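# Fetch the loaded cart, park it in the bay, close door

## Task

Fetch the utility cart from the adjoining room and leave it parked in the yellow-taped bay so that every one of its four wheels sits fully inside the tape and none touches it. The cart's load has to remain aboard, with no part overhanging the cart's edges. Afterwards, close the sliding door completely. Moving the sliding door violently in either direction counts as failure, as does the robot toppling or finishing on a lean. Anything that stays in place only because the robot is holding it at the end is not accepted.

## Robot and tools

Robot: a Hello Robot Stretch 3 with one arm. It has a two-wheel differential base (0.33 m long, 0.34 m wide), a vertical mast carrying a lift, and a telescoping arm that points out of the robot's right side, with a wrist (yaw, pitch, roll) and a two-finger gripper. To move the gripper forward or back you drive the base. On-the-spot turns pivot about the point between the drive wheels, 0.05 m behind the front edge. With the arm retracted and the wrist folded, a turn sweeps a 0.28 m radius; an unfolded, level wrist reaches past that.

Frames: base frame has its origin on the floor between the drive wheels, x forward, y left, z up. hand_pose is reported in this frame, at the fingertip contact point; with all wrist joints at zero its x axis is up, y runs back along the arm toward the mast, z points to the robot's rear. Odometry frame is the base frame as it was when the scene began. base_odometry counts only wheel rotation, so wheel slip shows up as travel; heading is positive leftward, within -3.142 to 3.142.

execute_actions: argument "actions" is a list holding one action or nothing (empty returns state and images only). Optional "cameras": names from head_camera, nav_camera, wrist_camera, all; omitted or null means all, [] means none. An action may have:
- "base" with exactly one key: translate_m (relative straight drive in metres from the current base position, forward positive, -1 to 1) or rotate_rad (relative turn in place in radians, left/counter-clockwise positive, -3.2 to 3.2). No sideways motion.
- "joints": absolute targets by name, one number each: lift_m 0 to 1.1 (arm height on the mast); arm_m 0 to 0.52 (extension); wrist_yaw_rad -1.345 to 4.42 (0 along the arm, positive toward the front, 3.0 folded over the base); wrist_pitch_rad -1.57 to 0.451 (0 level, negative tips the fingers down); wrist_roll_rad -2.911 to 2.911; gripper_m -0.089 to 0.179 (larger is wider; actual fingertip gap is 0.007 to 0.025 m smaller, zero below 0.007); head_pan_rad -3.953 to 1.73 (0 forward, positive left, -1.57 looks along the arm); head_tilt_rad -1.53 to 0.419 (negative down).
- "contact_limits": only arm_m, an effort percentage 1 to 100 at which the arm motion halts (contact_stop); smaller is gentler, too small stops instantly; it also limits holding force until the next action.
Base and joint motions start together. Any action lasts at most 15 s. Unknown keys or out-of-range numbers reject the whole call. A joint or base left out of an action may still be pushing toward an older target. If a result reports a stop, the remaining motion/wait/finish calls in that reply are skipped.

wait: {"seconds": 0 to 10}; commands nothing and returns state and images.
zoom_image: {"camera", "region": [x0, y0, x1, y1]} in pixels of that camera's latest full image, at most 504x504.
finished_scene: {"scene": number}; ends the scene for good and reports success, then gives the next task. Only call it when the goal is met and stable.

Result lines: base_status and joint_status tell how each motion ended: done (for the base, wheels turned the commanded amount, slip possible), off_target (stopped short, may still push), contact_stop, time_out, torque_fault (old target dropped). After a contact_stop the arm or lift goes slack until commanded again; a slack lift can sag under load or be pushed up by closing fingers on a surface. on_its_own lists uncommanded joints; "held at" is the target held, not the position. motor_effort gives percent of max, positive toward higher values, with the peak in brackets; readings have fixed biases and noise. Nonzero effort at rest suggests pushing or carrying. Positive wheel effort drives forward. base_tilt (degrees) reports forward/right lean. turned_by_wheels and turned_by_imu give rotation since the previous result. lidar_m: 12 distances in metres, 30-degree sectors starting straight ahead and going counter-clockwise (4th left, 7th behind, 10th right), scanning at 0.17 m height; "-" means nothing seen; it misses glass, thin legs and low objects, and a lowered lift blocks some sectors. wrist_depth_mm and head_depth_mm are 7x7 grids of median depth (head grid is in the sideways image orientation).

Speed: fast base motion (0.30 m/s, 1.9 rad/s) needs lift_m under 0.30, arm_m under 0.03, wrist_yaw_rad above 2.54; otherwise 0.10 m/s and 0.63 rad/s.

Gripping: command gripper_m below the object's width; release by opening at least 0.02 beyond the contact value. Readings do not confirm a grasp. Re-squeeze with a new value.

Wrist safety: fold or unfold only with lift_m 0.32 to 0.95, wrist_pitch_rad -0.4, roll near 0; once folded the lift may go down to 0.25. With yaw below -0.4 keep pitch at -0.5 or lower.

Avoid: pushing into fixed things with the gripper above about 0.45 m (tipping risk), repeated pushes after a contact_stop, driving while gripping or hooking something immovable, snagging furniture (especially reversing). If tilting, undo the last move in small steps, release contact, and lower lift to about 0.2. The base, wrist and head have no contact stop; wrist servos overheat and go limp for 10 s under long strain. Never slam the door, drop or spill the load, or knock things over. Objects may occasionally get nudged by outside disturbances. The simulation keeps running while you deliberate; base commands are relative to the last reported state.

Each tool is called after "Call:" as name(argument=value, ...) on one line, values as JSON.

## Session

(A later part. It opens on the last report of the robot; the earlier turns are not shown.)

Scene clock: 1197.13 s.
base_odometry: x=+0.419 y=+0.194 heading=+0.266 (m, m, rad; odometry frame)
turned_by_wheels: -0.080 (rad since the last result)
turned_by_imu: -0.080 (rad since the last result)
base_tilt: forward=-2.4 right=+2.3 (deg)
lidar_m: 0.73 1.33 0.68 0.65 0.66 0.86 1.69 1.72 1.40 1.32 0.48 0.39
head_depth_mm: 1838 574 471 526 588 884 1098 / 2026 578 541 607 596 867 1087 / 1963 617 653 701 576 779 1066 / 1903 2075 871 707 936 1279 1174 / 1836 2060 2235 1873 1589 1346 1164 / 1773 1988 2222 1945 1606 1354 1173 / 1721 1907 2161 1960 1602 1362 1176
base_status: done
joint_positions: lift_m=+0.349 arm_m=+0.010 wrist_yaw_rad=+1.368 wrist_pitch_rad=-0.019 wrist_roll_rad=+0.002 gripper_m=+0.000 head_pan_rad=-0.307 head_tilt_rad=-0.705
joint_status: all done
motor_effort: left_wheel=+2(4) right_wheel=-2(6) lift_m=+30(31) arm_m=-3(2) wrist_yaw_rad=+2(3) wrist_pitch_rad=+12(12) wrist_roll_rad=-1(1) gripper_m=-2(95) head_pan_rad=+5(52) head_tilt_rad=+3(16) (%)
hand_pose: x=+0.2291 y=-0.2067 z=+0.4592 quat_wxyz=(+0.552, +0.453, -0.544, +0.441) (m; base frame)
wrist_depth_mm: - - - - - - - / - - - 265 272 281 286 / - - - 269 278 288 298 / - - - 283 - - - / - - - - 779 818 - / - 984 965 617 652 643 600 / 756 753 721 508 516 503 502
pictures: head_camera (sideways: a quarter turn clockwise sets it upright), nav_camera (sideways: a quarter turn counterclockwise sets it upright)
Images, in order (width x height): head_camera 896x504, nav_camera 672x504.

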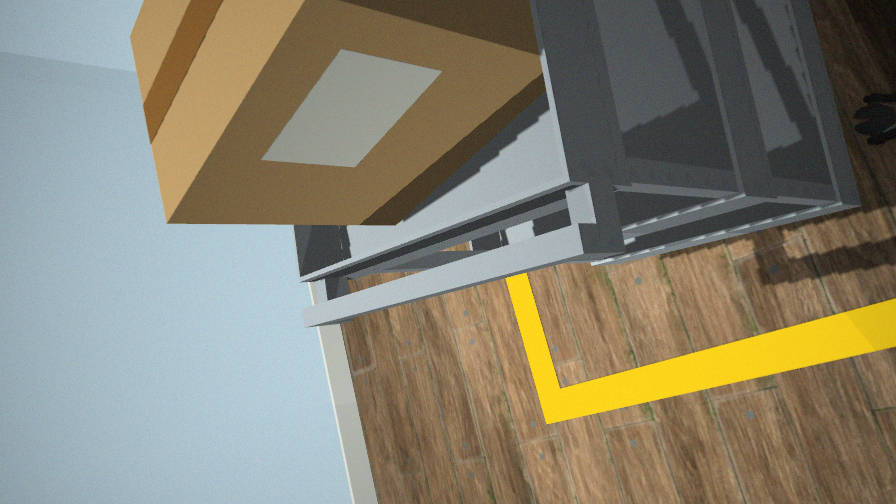

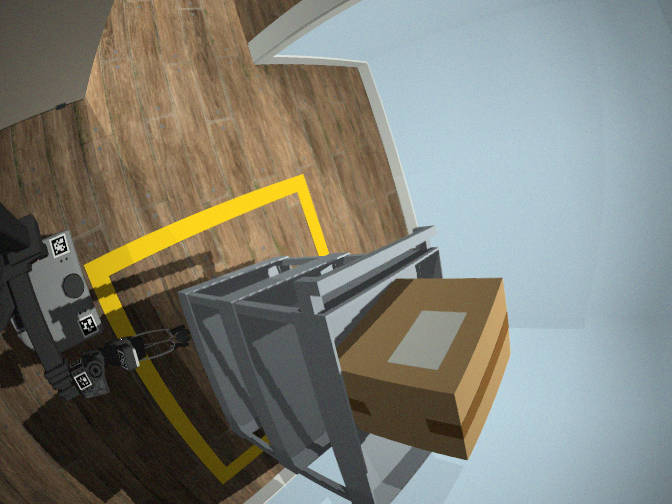

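Call:
execute_actions(actions=[{"base":{"translate_m":-0.8},"joints":{"wrist_yaw_rad":0.0,"wrist_pitch_rad":0.0,"head_pan_rad":1.5,"head_tilt_rad":-0.6}}])

Scene clock: 1208.37 s.
base_odometry: x=-0.353 y=-0.016 heading=+0.266 (m, m, rad; odometry frame)
turned_by_wheels: +0.000 (rad since the last result)
turned_by_imu: +0.003 (rad since the last result)
base_tilt: forward=-2.4 right=+2.4 (deg)
lidar_m: 1.16 0.91 0.63 0.60 0.67 0.88 0.89 0.91 1.20 1.37 1.40 1.18
head_depth_mm: 497 555 625 718 846 1029 1193 / 491 547 617 708 828 1001 1183 / 486 541 608 697 810 979 1166 / 479 533 600 684 796 960 1152 / 474 527 591 674 803 997 1175 / 482 554 633 733 848 1010 1166 / 512 566 634 720 828 980 1145
base_status: done
joint_positions: lift_m=+0.349 arm_m=+0.010 wrist_yaw_rad=+0.001 wrist_pitch_rad=-0.019 wrist_roll_rad=+0.002 gripper_m=+0.000 head_pan_rad=+1.493 head_tilt_rad=-0.606
joint_status: all done
motor_effort: left_wheel=+2(3) right_wheel=-3(6) lift_m=+30(30) arm_m=-2(2) wrist_yaw_rad=-1(4) wrist_pitch_rad=+12(12) wrist_roll_rad=-1(1) gripper_m=-2(3) head_pan_rad=+5(50) head_tilt_rad=+4(16) (%)
hand_pose: x=-0.0211 y=-0.4110 z=+0.4592 quat_wxyz=(+0.707, +0.007, -0.708, -0.006) (m; base frame)
wrist_depth_mm: - - - - - - 942 / - - - - - - 967 / - - - - - - 942 / - - - - - - 962 / - - - - - - 973 / - 991 937 873 897 894 880 / 767 765 740 733 724 714 705
pictures: head_camera (sideways: a quarter turn clockwise sets it upright), nav_camera (sideways: a quarter turn counterclockwise sets it upright), wrist_camera
Images, in order (width x height): head_camera 896x504, nav_camera 672x504, wrist_camera 644x364.

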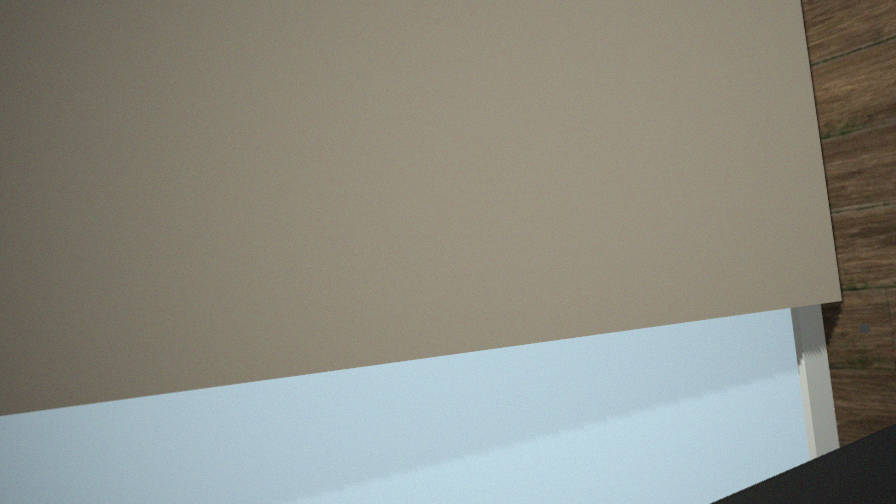

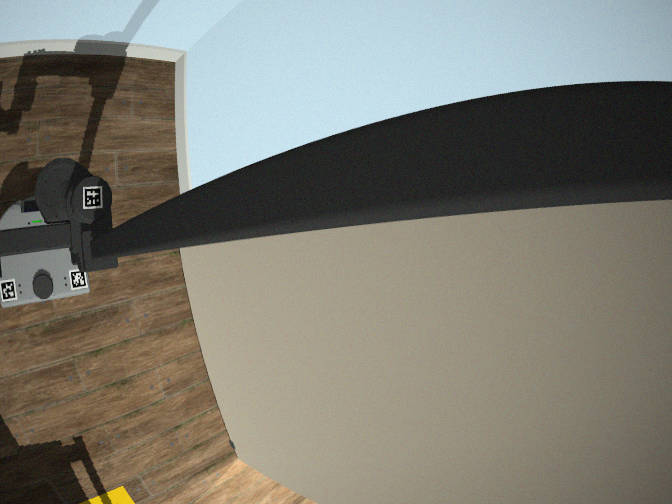

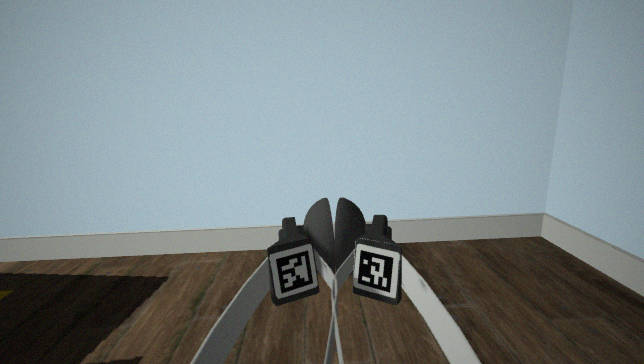

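Call:
execute_actions(actions=[])

Scene clock: 1218.77 s.
base_odometry: x=-0.353 y=-0.016 heading=+0.266 (m, m, rad; odometry frame)
turned_by_wheels: +0.000 (rad since the last result)
turned_by_imu: +0.000 (rad since the last result)
base_tilt: forward=-2.4 right=+2.4 (deg)
lidar_m: 1.16 0.91 0.63 0.60 0.67 0.87 0.89 0.91 1.20 1.37 1.40 1.18
head_depth_mm: 497 553 625 720 848 1028 1178 / 491 547 617 706 826 1006 1180 / 484 541 607 695 811 978 1161 / 479 532 599 685 798 957 1148 / 474 525 590 673 806 992 1172 / 482 553 633 731 845 1004 1173 / 512 566 631 717 831 985 1144
base_status: done
joint_positions: lift_m=+0.349 arm_m=+0.010 wrist_yaw_rad=+0.001 wrist_pitch_rad=-0.019 wrist_roll_rad=+0.002 gripper_m=+0.000 head_pan_rad=+1.493 head_tilt_rad=-0.606
joint_status: all done
motor_effort: left_wheel=+2(3) right_wheel=-3(6) lift_m=+30(30) arm_m=-2(2) wrist_yaw_rad=-1(4) wrist_pitch_rad=+12(12) wrist_roll_rad=-1(1) gripper_m=-2(3) head_pan_rad=+4(50) head_tilt_rad=+4(16) (%)
hand_pose: x=-0.0211 y=-0.4110 z=+0.4592 quat_wxyz=(+0.707, +0.007, -0.708, -0.006) (m; base frame)
wrist_depth_mm: - - - - - - 949 / - - - - - - 967 / - - - - - - 976 / - - - - - - 976 / - - - - - - 987 / - 977 958 855 925 896 898 / 772 759 746 743 730 710 707
pictures: head_camera (sideways: a quarter turn clockwise sets it upright), nav_camera (sideways: a quarter turn counterclockwise sets it upright), wrist_camera
Images, in order (width x height): head_camera 896x504, nav_camera 672x504, wrist_camera 644x364.

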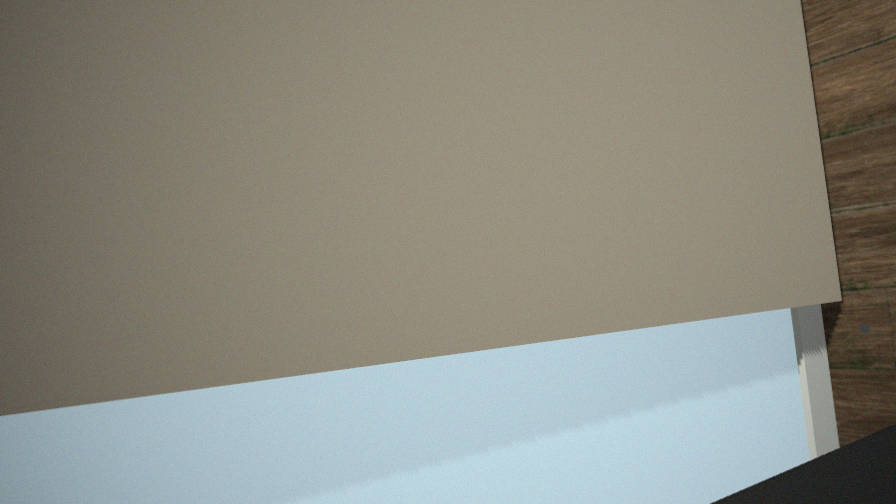

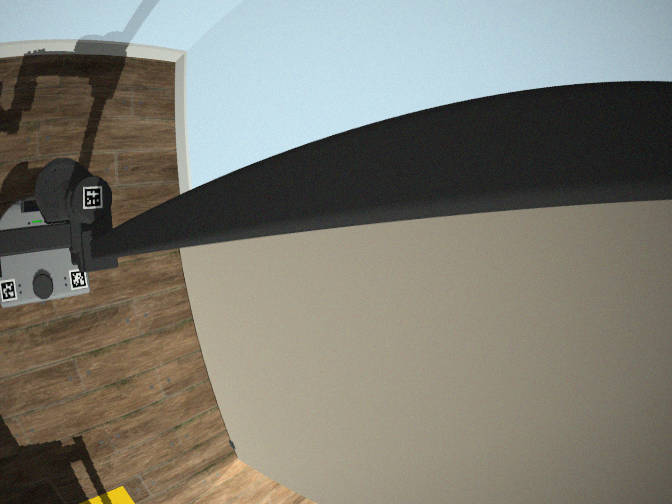

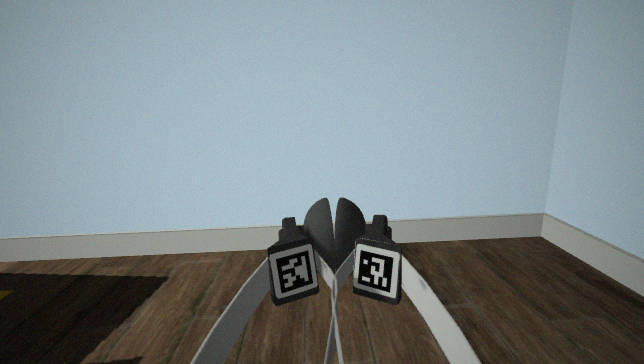

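Call:
execute_actions(actions=[{"base":{"rotate_rad":-3.06},"joints":{"head_pan_rad":-1.57,"head_tilt_rad":-0.9}}])

Call:
execute_actions(actions=[{"base":{"translate_m":0.12}}])

Scene clock: 1235.50 s.
base_odometry: x=-0.353 y=-0.016 heading=-2.794 (m, m, rad; odometry frame)
turned_by_wheels: -3.060 (rad since the last result)
turned_by_imu: -3.071 (rad since the last result)
base_tilt: forward=-2.4 right=+2.4 (deg)
lidar_m: 0.89 0.94 1.31 1.37 1.43 1.16 1.16 0.82 0.62 0.60 0.68 0.92
head_depth_mm: 506 588 706 882 1171 1236 1102 / 508 595 713 888 1181 1241 1142 / 510 598 716 898 1201 1257 - / 546 632 764 974 1286 1265 1125 / 569 665 803 1007 1320 1245 1111 / 571 670 806 1016 1339 1255 1120 / 575 675 816 1028 1344 1251 1118
base_status: done
joint_positions: lift_m=+0.349 arm_m=+0.010 wrist_yaw_rad=+0.001 wrist_pitch_rad=-0.019 wrist_roll_rad=+0.002 gripper_m=+0.000 head_pan_rad=-1.563 head_tilt_rad=-0.889
joint_status: all done
motor_effort: left_wheel=+2(6) right_wheel=-3(6) lift_m=+30(30) arm_m=-3(3) wrist_yaw_rad=-1(1) wrist_pitch_rad=+12(12) wrist_roll_rad=-1(1) gripper_m=-3(2) head_pan_rad=-4(49) head_tilt_rad=-6(32) (%)
hand_pose: x=-0.0212 y=-0.4110 z=+0.4592 quat_wxyz=(+0.707, +0.007, -0.708, -0.007) (m; base frame)
wrist_depth_mm: 380 373 371 318 309 305 303 / 396 394 386 324 318 317 312 / 419 410 398 344 335 331 324 / 433 423 413 352 346 342 336 / 444 441 433 - 359 356 354 / 465 462 446 396 369 368 365 / 486 481 463 400 393 387 380
pictures: head_camera (sideways: a quarter turn clockwise sets it upright), nav_camera (sideways: a quarter turn counterclockwise sets it upright), wrist_camera
Images, in order (width x height): head_camera 896x504, nav_camera 672x504, wrist_camera 644x364.

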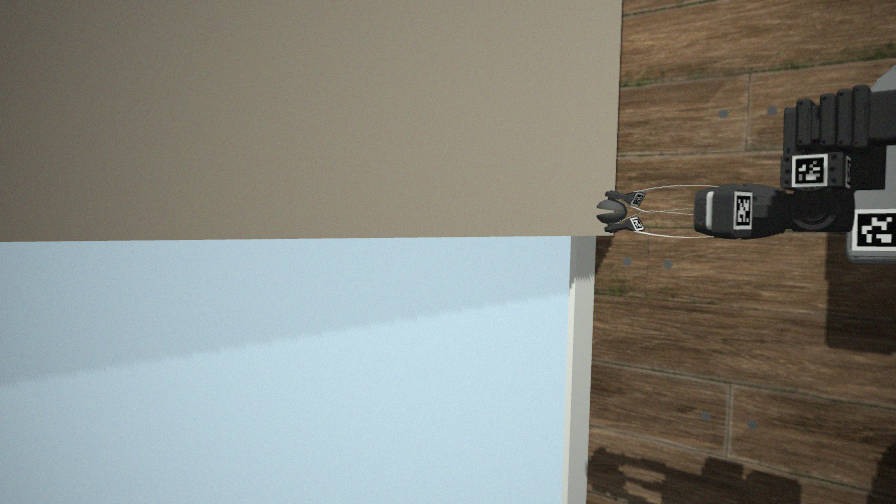

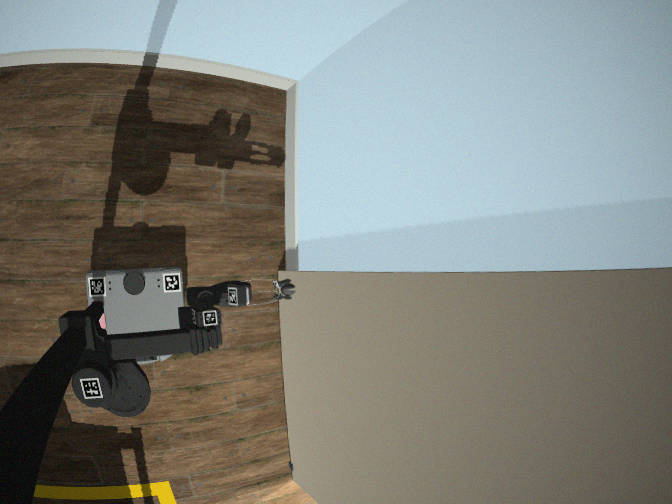

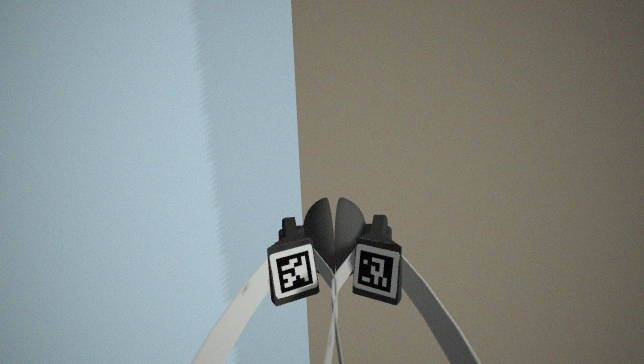

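Scene clock: 1237.93 s.
base_odometry: x=-0.466 y=-0.057 heading=-2.794 (m, m, rad; odometry frame)
turned_by_wheels: +0.000 (rad since the last result)
turned_by_imu: +0.000 (rad since the last result)
base_tilt: forward=-2.4 right=+2.4 (deg)
lidar_m: 0.78 0.81 1.13 1.37 1.44 1.28 1.28 0.83 0.62 0.61 0.69 0.80
head_depth_mm: 509 593 713 887 1173 1236 1103 / 544 626 733 897 1190 1233 1139 / 566 664 793 970 1267 1259 - / 569 666 802 1001 1307 1258 1130 / 573 670 806 1010 1332 1243 1121 / 575 673 812 1025 1344 1251 1116 / 580 679 818 1027 1342 1245 1119
base_status: done
joint_positions: lift_m=+0.349 arm_m=+0.010 wrist_yaw_rad=+0.001 wrist_pitch_rad=-0.019 wrist_roll_rad=+0.002 gripper_m=+0.000 head_pan_rad=-1.563 head_tilt_rad=-0.889
joint_status: not commanded
motor_effort: left_wheel=+2(5) right_wheel=-3(3) lift_m=+30(30) arm_m=-2(2) wrist_yaw_rad=-1(1) wrist_pitch_rad=+12(12) wrist_roll_rad=-1(1) gripper_m=-4(3) head_pan_rad=-4(3) head_tilt_rad=-7(7) (%)
hand_pose: x=-0.0212 y=-0.4110 z=+0.4592 quat_wxyz=(+0.707, +0.007, -0.708, -0.007) (m; base frame)
wrist_depth_mm: 381 381 376 369 325 309 306 / 397 392 387 383 333 322 316 / 416 415 403 399 341 332 326 / 428 428 417 412 354 343 344 / 459 446 438 - 362 361 351 / 470 463 454 451 383 372 371 / 497 487 476 470 434 397 385
pictures: head_camera (sideways: a quarter turn clockwise sets it upright), nav_camera (sideways: a quarter turn counterclockwise sets it upright), wrist_camera
Images, in order (width x height): head_camera 896x504, nav_camera 672x504, wrist_camera 644x364.

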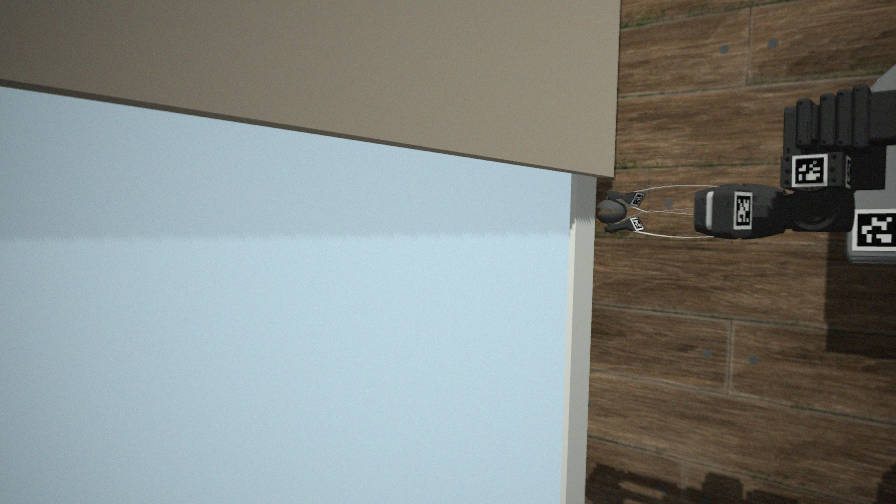

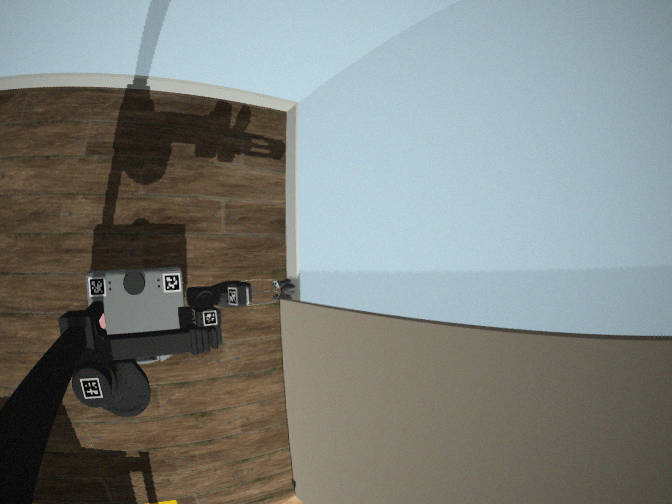

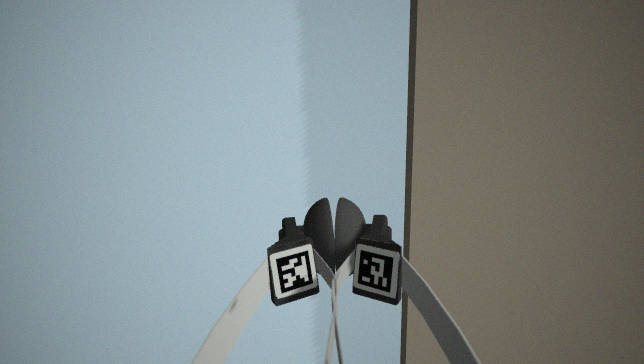

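Call:
execute_actions(actions=[{"joints":{"arm_m":0.2},"contact_limits":{"arm_m":12}}])

Scene clock: 1243.93 s.
base_odometry: x=-0.466 y=-0.057 heading=-2.794 (m, m, rad; odometry frame)
turned_by_wheels: +0.000 (rad since the last result)
turned_by_imu: +0.001 (rad since the last result)
base_tilt: forward=-2.4 right=+2.4 (deg)
lidar_m: 0.77 0.81 1.13 1.37 1.43 1.28 1.28 0.83 0.62 0.61 0.69 0.80
head_depth_mm: 508 591 713 885 1180 1236 1106 / 544 625 738 896 1190 1236 1120 / 567 660 797 964 1206 1206 1130 / 570 666 802 1003 1316 1243 1134 / 573 669 805 1018 1324 1251 1116 / 575 673 814 1022 1346 1256 1118 / 578 679 819 1029 1337 1253 1120
base_status: not commanded
joint_positions: lift_m=+0.349 arm_m=+0.200 wrist_yaw_rad=+0.001 wrist_pitch_rad=-0.019 wrist_roll_rad=+0.002 gripper_m=+0.000 head_pan_rad=-1.563 head_tilt_rad=-0.889
joint_status: all done
motor_effort: left_wheel=+2(2) right_wheel=-4(3) lift_m=+30(30) arm_m=+3(3) wrist_yaw_rad=+0(1) wrist_pitch_rad=+12(12) wrist_roll_rad=-1(1) gripper_m=-3(2) head_pan_rad=-4(3) head_tilt_rad=-6(6) (%)
contact_limits: arm_m 12 (drawing in: default 24, maximum 40; extending or still: default 35, maximum 56)
hand_pose: x=-0.0213 y=-0.6004 z=+0.4592 quat_wxyz=(+0.707, +0.007, -0.708, -0.007) (m; base frame)
wrist_depth_mm: 205 201 199 196 193 159 138 / 212 209 206 203 200 159 143 / 221 217 212 210 208 161 149 / 230 225 223 218 216 161 154 / 239 237 233 - 222 165 160 / 253 246 242 241 233 173 167 / 262 259 253 249 246 178 174
pictures: head_camera (sideways: a quarter turn clockwise sets it upright), nav_camera (sideways: a quarter turn counterclockwise sets it upright), wrist_camera
Images, in order (width x height): head_camera 896x504, nav_camera 672x504, wrist_camera 644x364.

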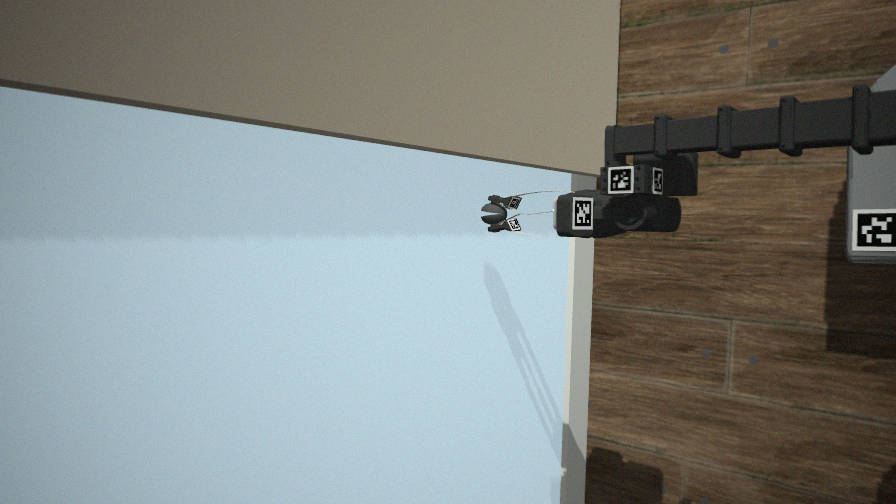

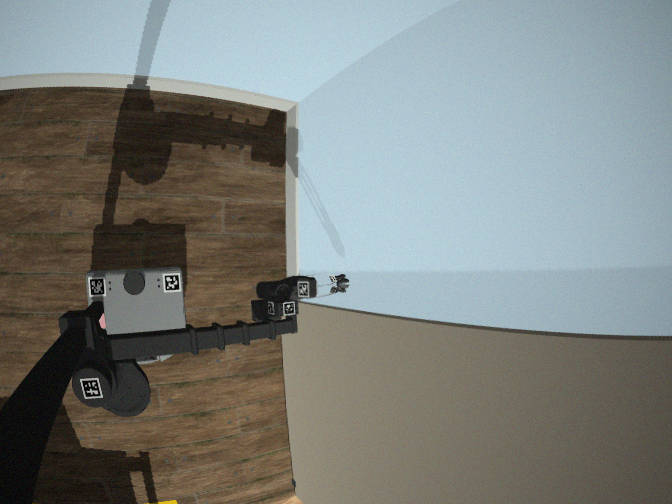

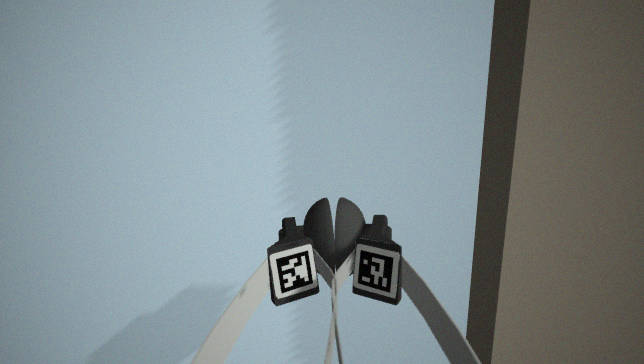

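Call:
execute_actions(actions=[{"joints":{"arm_m":0.225},"contact_limits":{"arm_m":12}}])

Call:
execute_actions(actions=[{"base":{"translate_m":-0.08},"joints":{"arm_m":0.225}}])

Scene clock: 1249.17 s.
base_odometry: x=-0.466 y=-0.057 heading=-2.794 (m, m, rad; odometry frame)
turned_by_wheels: +0.000 (rad since the last result)
turned_by_imu: +0.000 (rad since the last result)
base_tilt: forward=-2.3 right=+2.4 (deg)
lidar_m: 0.77 0.81 1.13 1.37 1.43 1.28 1.28 0.83 0.62 0.61 0.69 0.80
head_depth_mm: 509 593 710 886 1171 1240 1106 / 545 626 734 896 1190 1232 1120 / 567 661 796 962 1159 1223 1124 / 570 667 803 1002 1315 1239 1132 / 571 670 810 1018 1329 1240 1115 / 577 675 810 1020 1340 1251 1116 / 578 680 816 1030 1339 1249 1123
base_status: not commanded
joint_positions: lift_m=+0.349 arm_m=+0.225 wrist_yaw_rad=+0.001 wrist_pitch_rad=-0.019 wrist_roll_rad=+0.002 gripper_m=+0.000 head_pan_rad=-1.563 head_tilt_rad=-0.889
joint_status: all done
motor_effort: left_wheel=+2(2) right_wheel=-3(3) lift_m=+30(30) arm_m=+4(5) wrist_yaw_rad=-1(1) wrist_pitch_rad=+12(11) wrist_roll_rad=-1(1) gripper_m=-4(3) head_pan_rad=-3(3) head_tilt_rad=-6(6) (%)
contact_limits: arm_m 12 (drawing in: default 24, maximum 40; extending or still: default 35, maximum 56)
hand_pose: x=-0.0213 y=-0.6254 z=+0.4592 quat_wxyz=(+0.707, +0.007, -0.708, -0.007) (m; base frame)
wrist_depth_mm: 179 178 175 172 170 166 117 / 187 185 182 180 177 173 121 / 195 192 189 188 184 178 125 / 202 198 197 193 191 162 130 / 212 209 205 - 197 163 135 / 222 217 213 213 206 165 141 / 232 228 225 221 218 165 147
pictures: head_camera (sideways: a quarter turn clockwise sets it upright), nav_camera (sideways: a quarter turn counterclockwise sets it upright), wrist_camera
Images, in order (width x height): head_camera 896x504, nav_camera 672x504, wrist_camera 644x364.

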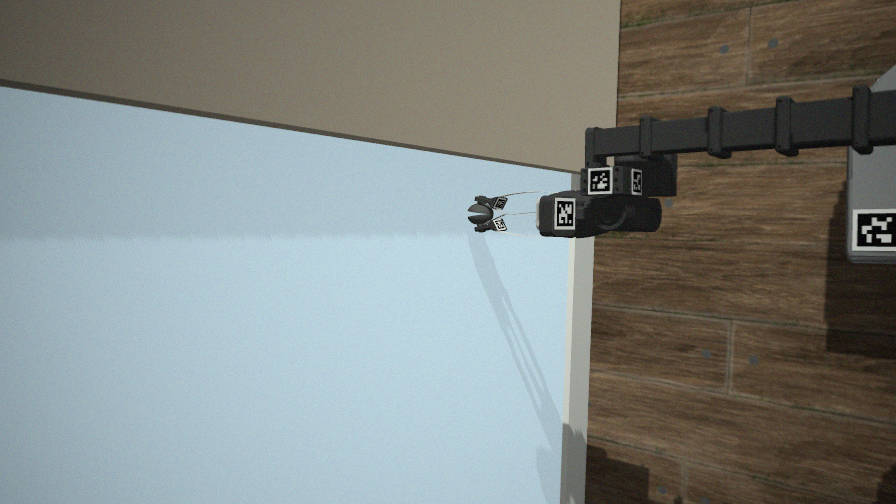

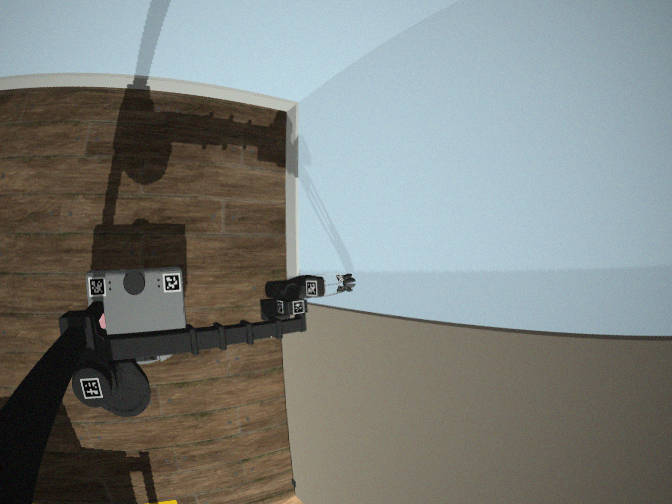

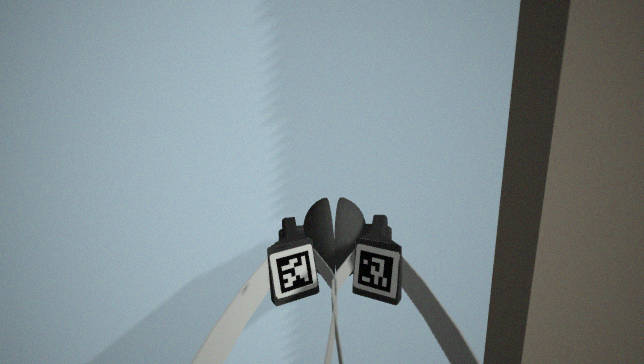

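Scene clock: 1251.33 s.
base_odometry: x=-0.391 y=-0.030 heading=-2.793 (m, m, rad; odometry frame)
turned_by_wheels: +0.001 (rad since the last result)
turned_by_imu: +0.002 (rad since the last result)
base_tilt: forward=-2.4 right=+2.4 (deg)
lidar_m: 0.85 0.89 1.26 1.37 1.44 1.20 1.20 0.82 0.62 0.60 0.68 0.88
head_depth_mm: 507 591 706 880 1178 1227 1107 / 509 595 715 892 1180 1233 1125 / 531 625 736 901 1137 1222 1129 / 567 664 799 999 1308 1244 1122 / 570 670 803 1004 1322 1246 1118 / 573 673 811 1021 1333 1255 1116 / 577 678 815 1026 1338 1253 1118
base_status: done
joint_positions: lift_m=+0.349 arm_m=+0.225 wrist_yaw_rad=+0.036 wrist_pitch_rad=-0.019 wrist_roll_rad=+0.002 gripper_m=+0.000 head_pan_rad=-1.563 head_tilt_rad=-0.889
joint_status: all done
on_its_own: wrist_yaw_rad is at rest, and its effort (-46) is outside its rest range (-12 to +12)
motor_effort: left_wheel=+8(12) right_wheel=-16(20) lift_m=+30(30) arm_m=+4(4) wrist_yaw_rad=-46(59) wrist_pitch_rad=+12(12) wrist_roll_rad=-1(1) gripper_m=-5(7) head_pan_rad=-4(3) head_tilt_rad=-6(7) (%)
hand_pose: x=-0.0123 y=-0.6253 z=+0.4592 quat_wxyz=(+0.707, +0.020, -0.707, +0.006) (m; base frame)
wrist_depth_mm: 185 179 176 172 117 114 111 / 192 188 182 177 121 118 115 / 199 195 190 185 127 123 120 / 209 204 196 192 131 127 124 / 218 211 206 - 136 132 129 / 228 220 215 211 141 138 134 / 240 234 225 219 149 144 140
pictures: head_camera (sideways: a quarter turn clockwise sets it upright), nav_camera (sideways: a quarter turn counterclockwise sets it upright), wrist_camera
Images, in order (width x height): head_camera 896x504, nav_camera 672x504, wrist_camera 644x364.

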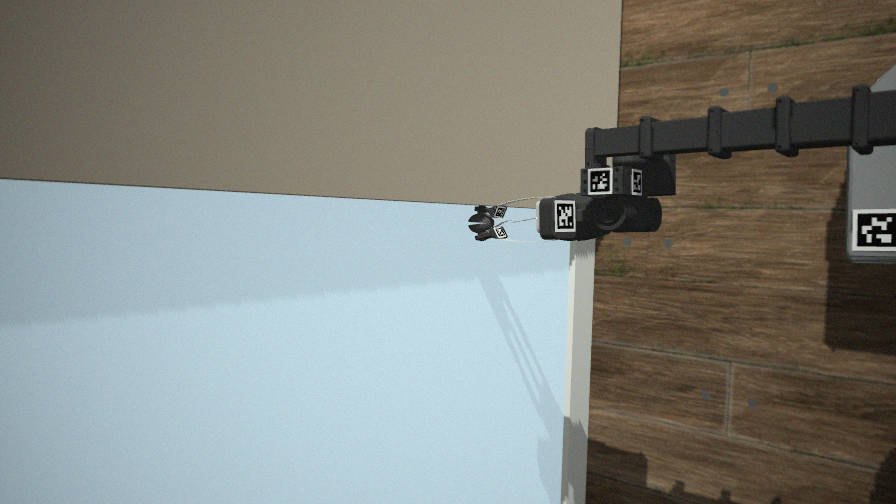

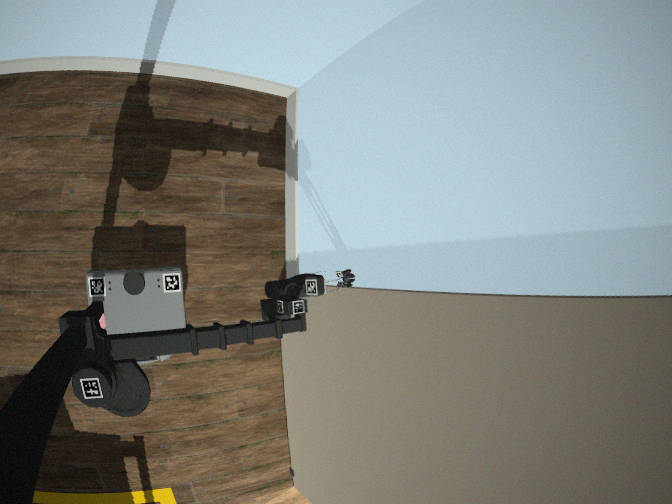

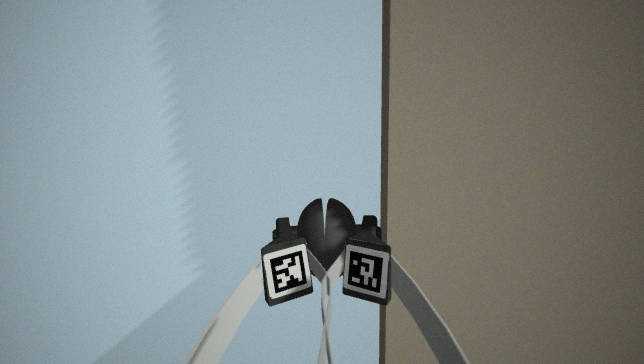

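Call:
execute_actions(actions=[{"base":{"translate_m":-0.1}}])

Scene clock: 1256.70 s.
base_odometry: x=-0.297 y=+0.004 heading=-2.793 (m, m, rad; odometry frame)
turned_by_wheels: +0.000 (rad since the last result)
turned_by_imu: +0.001 (rad since the last result)
base_tilt: forward=-2.4 right=+2.4 (deg)
lidar_m: 0.95 1.00 1.40 1.37 1.44 1.10 1.10 0.82 0.61 0.60 0.68 0.96
head_depth_mm: 503 587 703 878 1171 1230 1109 / 507 590 708 885 1169 1232 1121 / 550 637 756 922 1126 1220 1125 / 564 661 791 989 1306 1243 1128 / 567 664 797 1006 1318 1241 1118 / 571 668 805 1012 1338 1250 1119 / 573 672 812 1027 1347 1246 1125
base_status: done
joint_positions: lift_m=+0.349 arm_m=+0.225 wrist_yaw_rad=+0.054 wrist_pitch_rad=-0.021 wrist_roll_rad=+0.002 gripper_m=+0.000 head_pan_rad=-1.563 head_tilt_rad=-0.889
joint_status: not commanded
on_its_own: wrist_yaw_rad is held at +0.053, not at your +0.000, by its stall guard, which is not easing now
motor_effort: left_wheel=+2(18) right_wheel=-2(37) lift_m=+29(30) arm_m=+4(5) wrist_yaw_rad=-2(100) wrist_pitch_rad=+13(14) wrist_roll_rad=-1(1) gripper_m=-3(10) head_pan_rad=-4(4) head_tilt_rad=-6(6) (%)
hand_pose: x=-0.0075 y=-0.6250 z=+0.4586 quat_wxyz=(+0.707, +0.027, -0.707, +0.011) (m; base frame)
wrist_depth_mm: 184 178 173 169 163 110 107 / 190 186 180 174 169 114 111 / 199 192 187 181 176 118 115 / 208 201 195 189 183 123 119 / 217 211 203 - 189 128 124 / 228 221 213 207 154 134 129 / 239 231 223 217 209 139 134
pictures: head_camera (sideways: a quarter turn clockwise sets it upright), nav_camera (sideways: a quarter turn counterclockwise sets it upright), wrist_camera
Images, in order (width x height): head_camera 896x504, nav_camera 672x504, wrist_camera 644x364.

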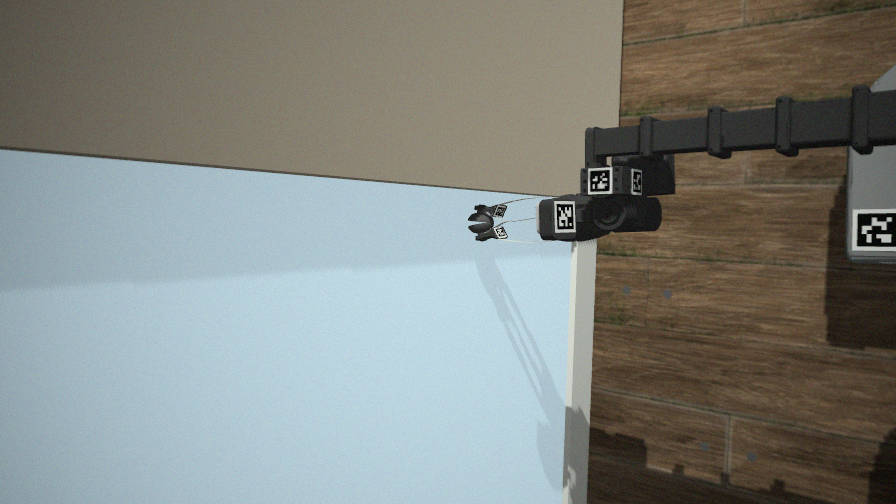

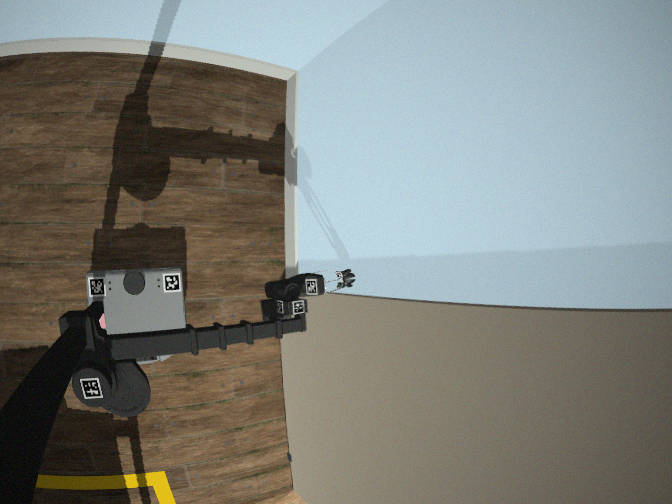

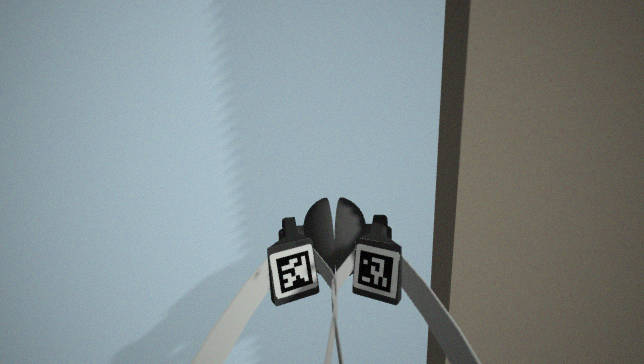

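Call:
execute_actions(actions=[{"base":{"translate_m":0.15},"joints":{"wrist_yaw_rad":1.85}}])

Call:
execute_actions(actions=[{"joints":{"arm_m":0.44},"contact_limits":{"arm_m":12}}])

Scene clock: 1273.20 s.
base_odometry: x=-0.438 y=-0.047 heading=-2.793 (m, m, rad; odometry frame)
turned_by_wheels: +0.000 (rad since the last result)
turned_by_imu: +0.000 (rad since the last result)
base_tilt: forward=-2.4 right=+2.4 (deg)
lidar_m: 0.80 0.84 1.18 1.37 1.44 1.25 1.25 0.83 0.63 0.66 0.69 0.83
head_depth_mm: 560 638 740 883 1176 1235 1104 / 562 655 788 955 1225 1233 1117 / 565 660 794 994 1236 1242 1123 / 570 663 800 1002 1281 1218 1129 / 570 669 808 1012 1332 1227 1112 / 575 674 815 1022 1343 1233 1116 / 577 677 817 1033 1340 1257 1117
base_status: done
joint_positions: lift_m=+0.349 arm_m=+0.225 wrist_yaw_rad=+1.848 wrist_pitch_rad=-0.021 wrist_roll_rad=+0.002 gripper_m=+0.000 head_pan_rad=-1.563 head_tilt_rad=-0.889
joint_status: all done
motor_effort: left_wheel=+2(4) right_wheel=-3(4) lift_m=+30(30) arm_m=+3(3) wrist_yaw_rad=+2(2) wrist_pitch_rad=+13(13) wrist_roll_rad=-1(1) gripper_m=-3(3) head_pan_rad=-3(5) head_tilt_rad=-6(7) (%)
hand_pose: x=+0.2245 y=-0.2998 z=+0.4586 quat_wxyz=(+0.432, +0.569, -0.420, +0.559) (m; base frame)
wrist_depth_mm: 913 854 749 683 618 584 544 / 999 879 802 725 654 605 561 / - 929 804 734 674 623 587 / - 972 844 775 704 657 598 / - - 898 - 731 664 610 / - 957 933 822 746 718 639 / 744 746 743 729 721 680 607
pictures: head_camera (sideways: a quarter turn clockwise sets it upright), nav_camera (sideways: a quarter turn counterclockwise sets it upright), wrist_camera
Images, in order (width x height): head_camera 896x504, nav_camera 672x504, wrist_camera 644x364.

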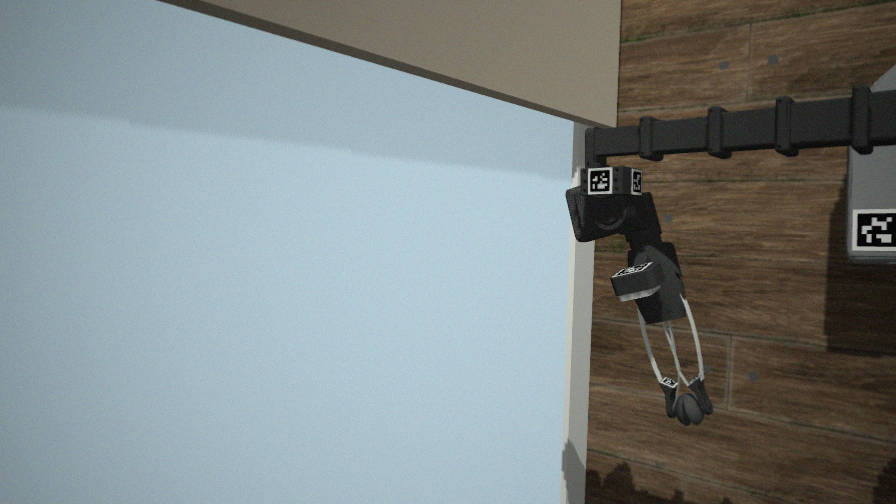

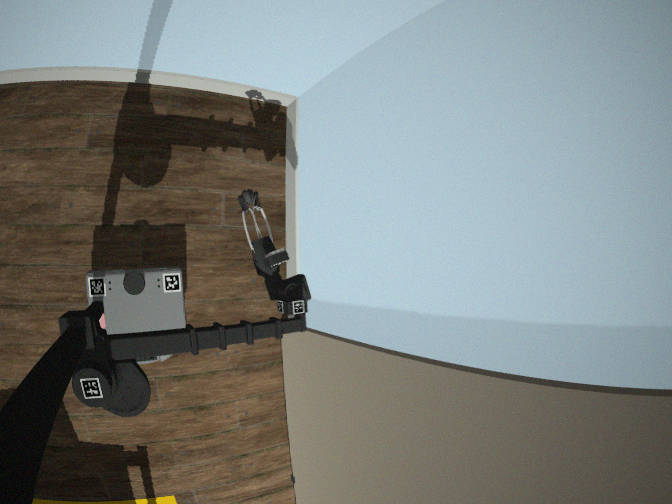

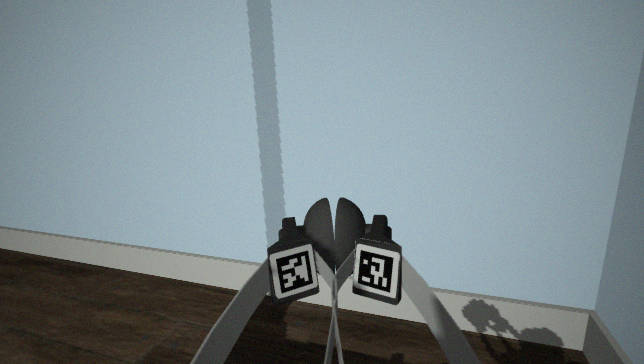

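Scene clock: 1275.80 s.
base_odometry: x=-0.438 y=-0.047 heading=-2.793 (m, m, rad; odometry frame)
turned_by_wheels: +0.000 (rad since the last result)
turned_by_imu: +0.000 (rad since the last result)
base_tilt: forward=-2.3 right=+2.4 (deg)
lidar_m: 0.80 0.84 1.18 1.37 1.44 1.25 1.25 0.82 0.63 0.66 0.69 0.83
head_depth_mm: 559 639 744 885 1180 1231 1104 / 563 657 788 956 1195 1231 1111 / 564 661 791 938 1311 1238 1138 / 568 664 803 968 1321 1244 1129 / 572 668 807 1012 1339 1243 1113 / 574 675 811 1026 1335 1252 1114 / 579 679 819 1031 1342 1244 1120
base_status: not commanded
joint_positions: lift_m=+0.349 arm_m=+0.428 wrist_yaw_rad=+1.846 wrist_pitch_rad=-0.021 wrist_roll_rad=+0.002 gripper_m=+0.000 head_pan_rad=-1.563 head_tilt_rad=-0.890
joint_status: arm_m contact_stop (moved +0.203 of +0.215)
on_its_own: arm_m is slack since a contact_stop, until your next command for it (your +0.440 is given up)
motor_effort: left_wheel=+2(2) right_wheel=-5(6) lift_m=+29(30) arm_m=+1(13) wrist_yaw_rad=+5(11) wrist_pitch_rad=+13(13) wrist_roll_rad=-1(1) gripper_m=-3(3) head_pan_rad=-4(5) head_tilt_rad=-6(6) (%)
contact_limits: arm_m 12 (drawing in: default 24, maximum 40; extending or still: default 35, maximum 56)
hand_pose: x=+0.2247 y=-0.5037 z=+0.4586 quat_wxyz=(+0.433, +0.569, -0.421, +0.559) (m; base frame)
wrist_depth_mm: 924 824 743 685 624 578 246 / 977 881 766 701 649 567 242 / - 905 809 735 677 564 239 / - 964 859 763 693 534 235 / - - 914 - 717 519 231 / - 933 905 832 755 499 229 / 778 747 736 724 724 476 225
pictures: head_camera (sideways: a quarter turn clockwise sets it upright), nav_camera (sideways: a quarter turn counterclockwise sets it upright), wrist_camera
Images, in order (width x height): head_camera 896x504, nav_camera 672x504, wrist_camera 644x364.

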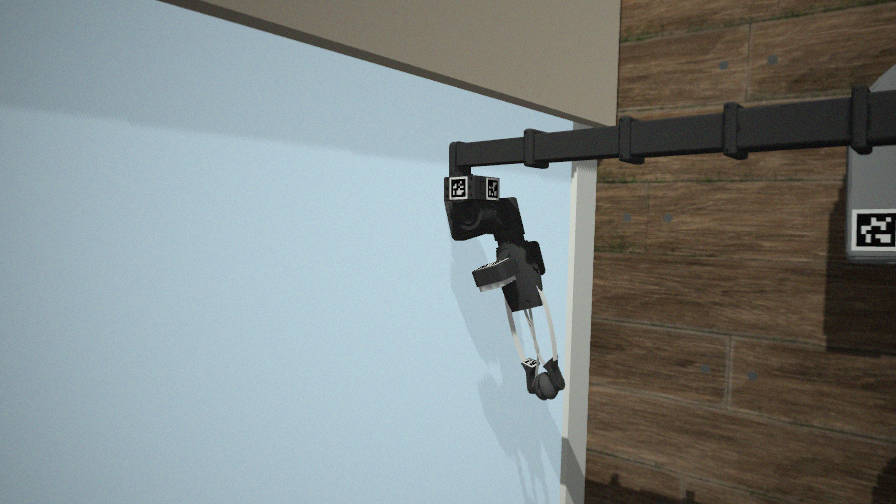

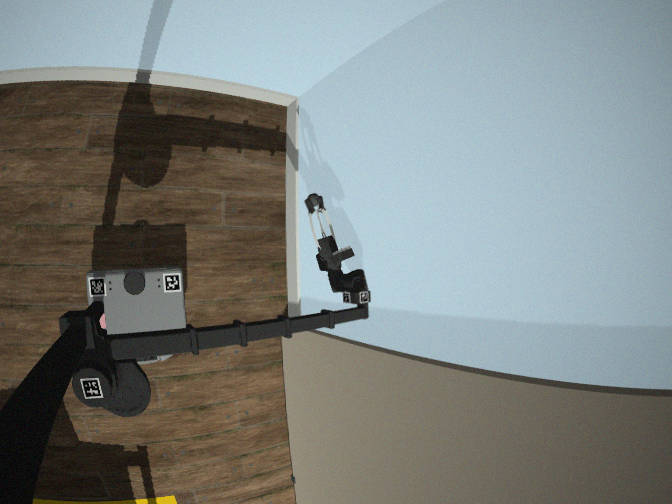

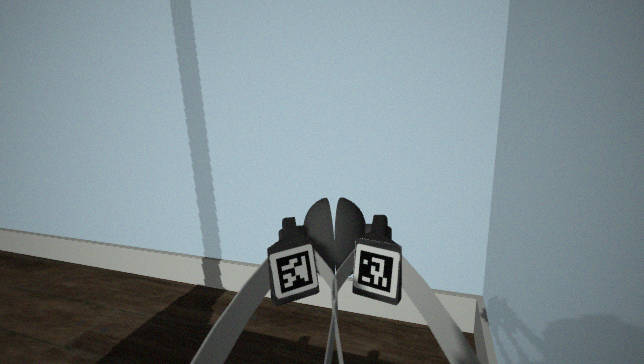

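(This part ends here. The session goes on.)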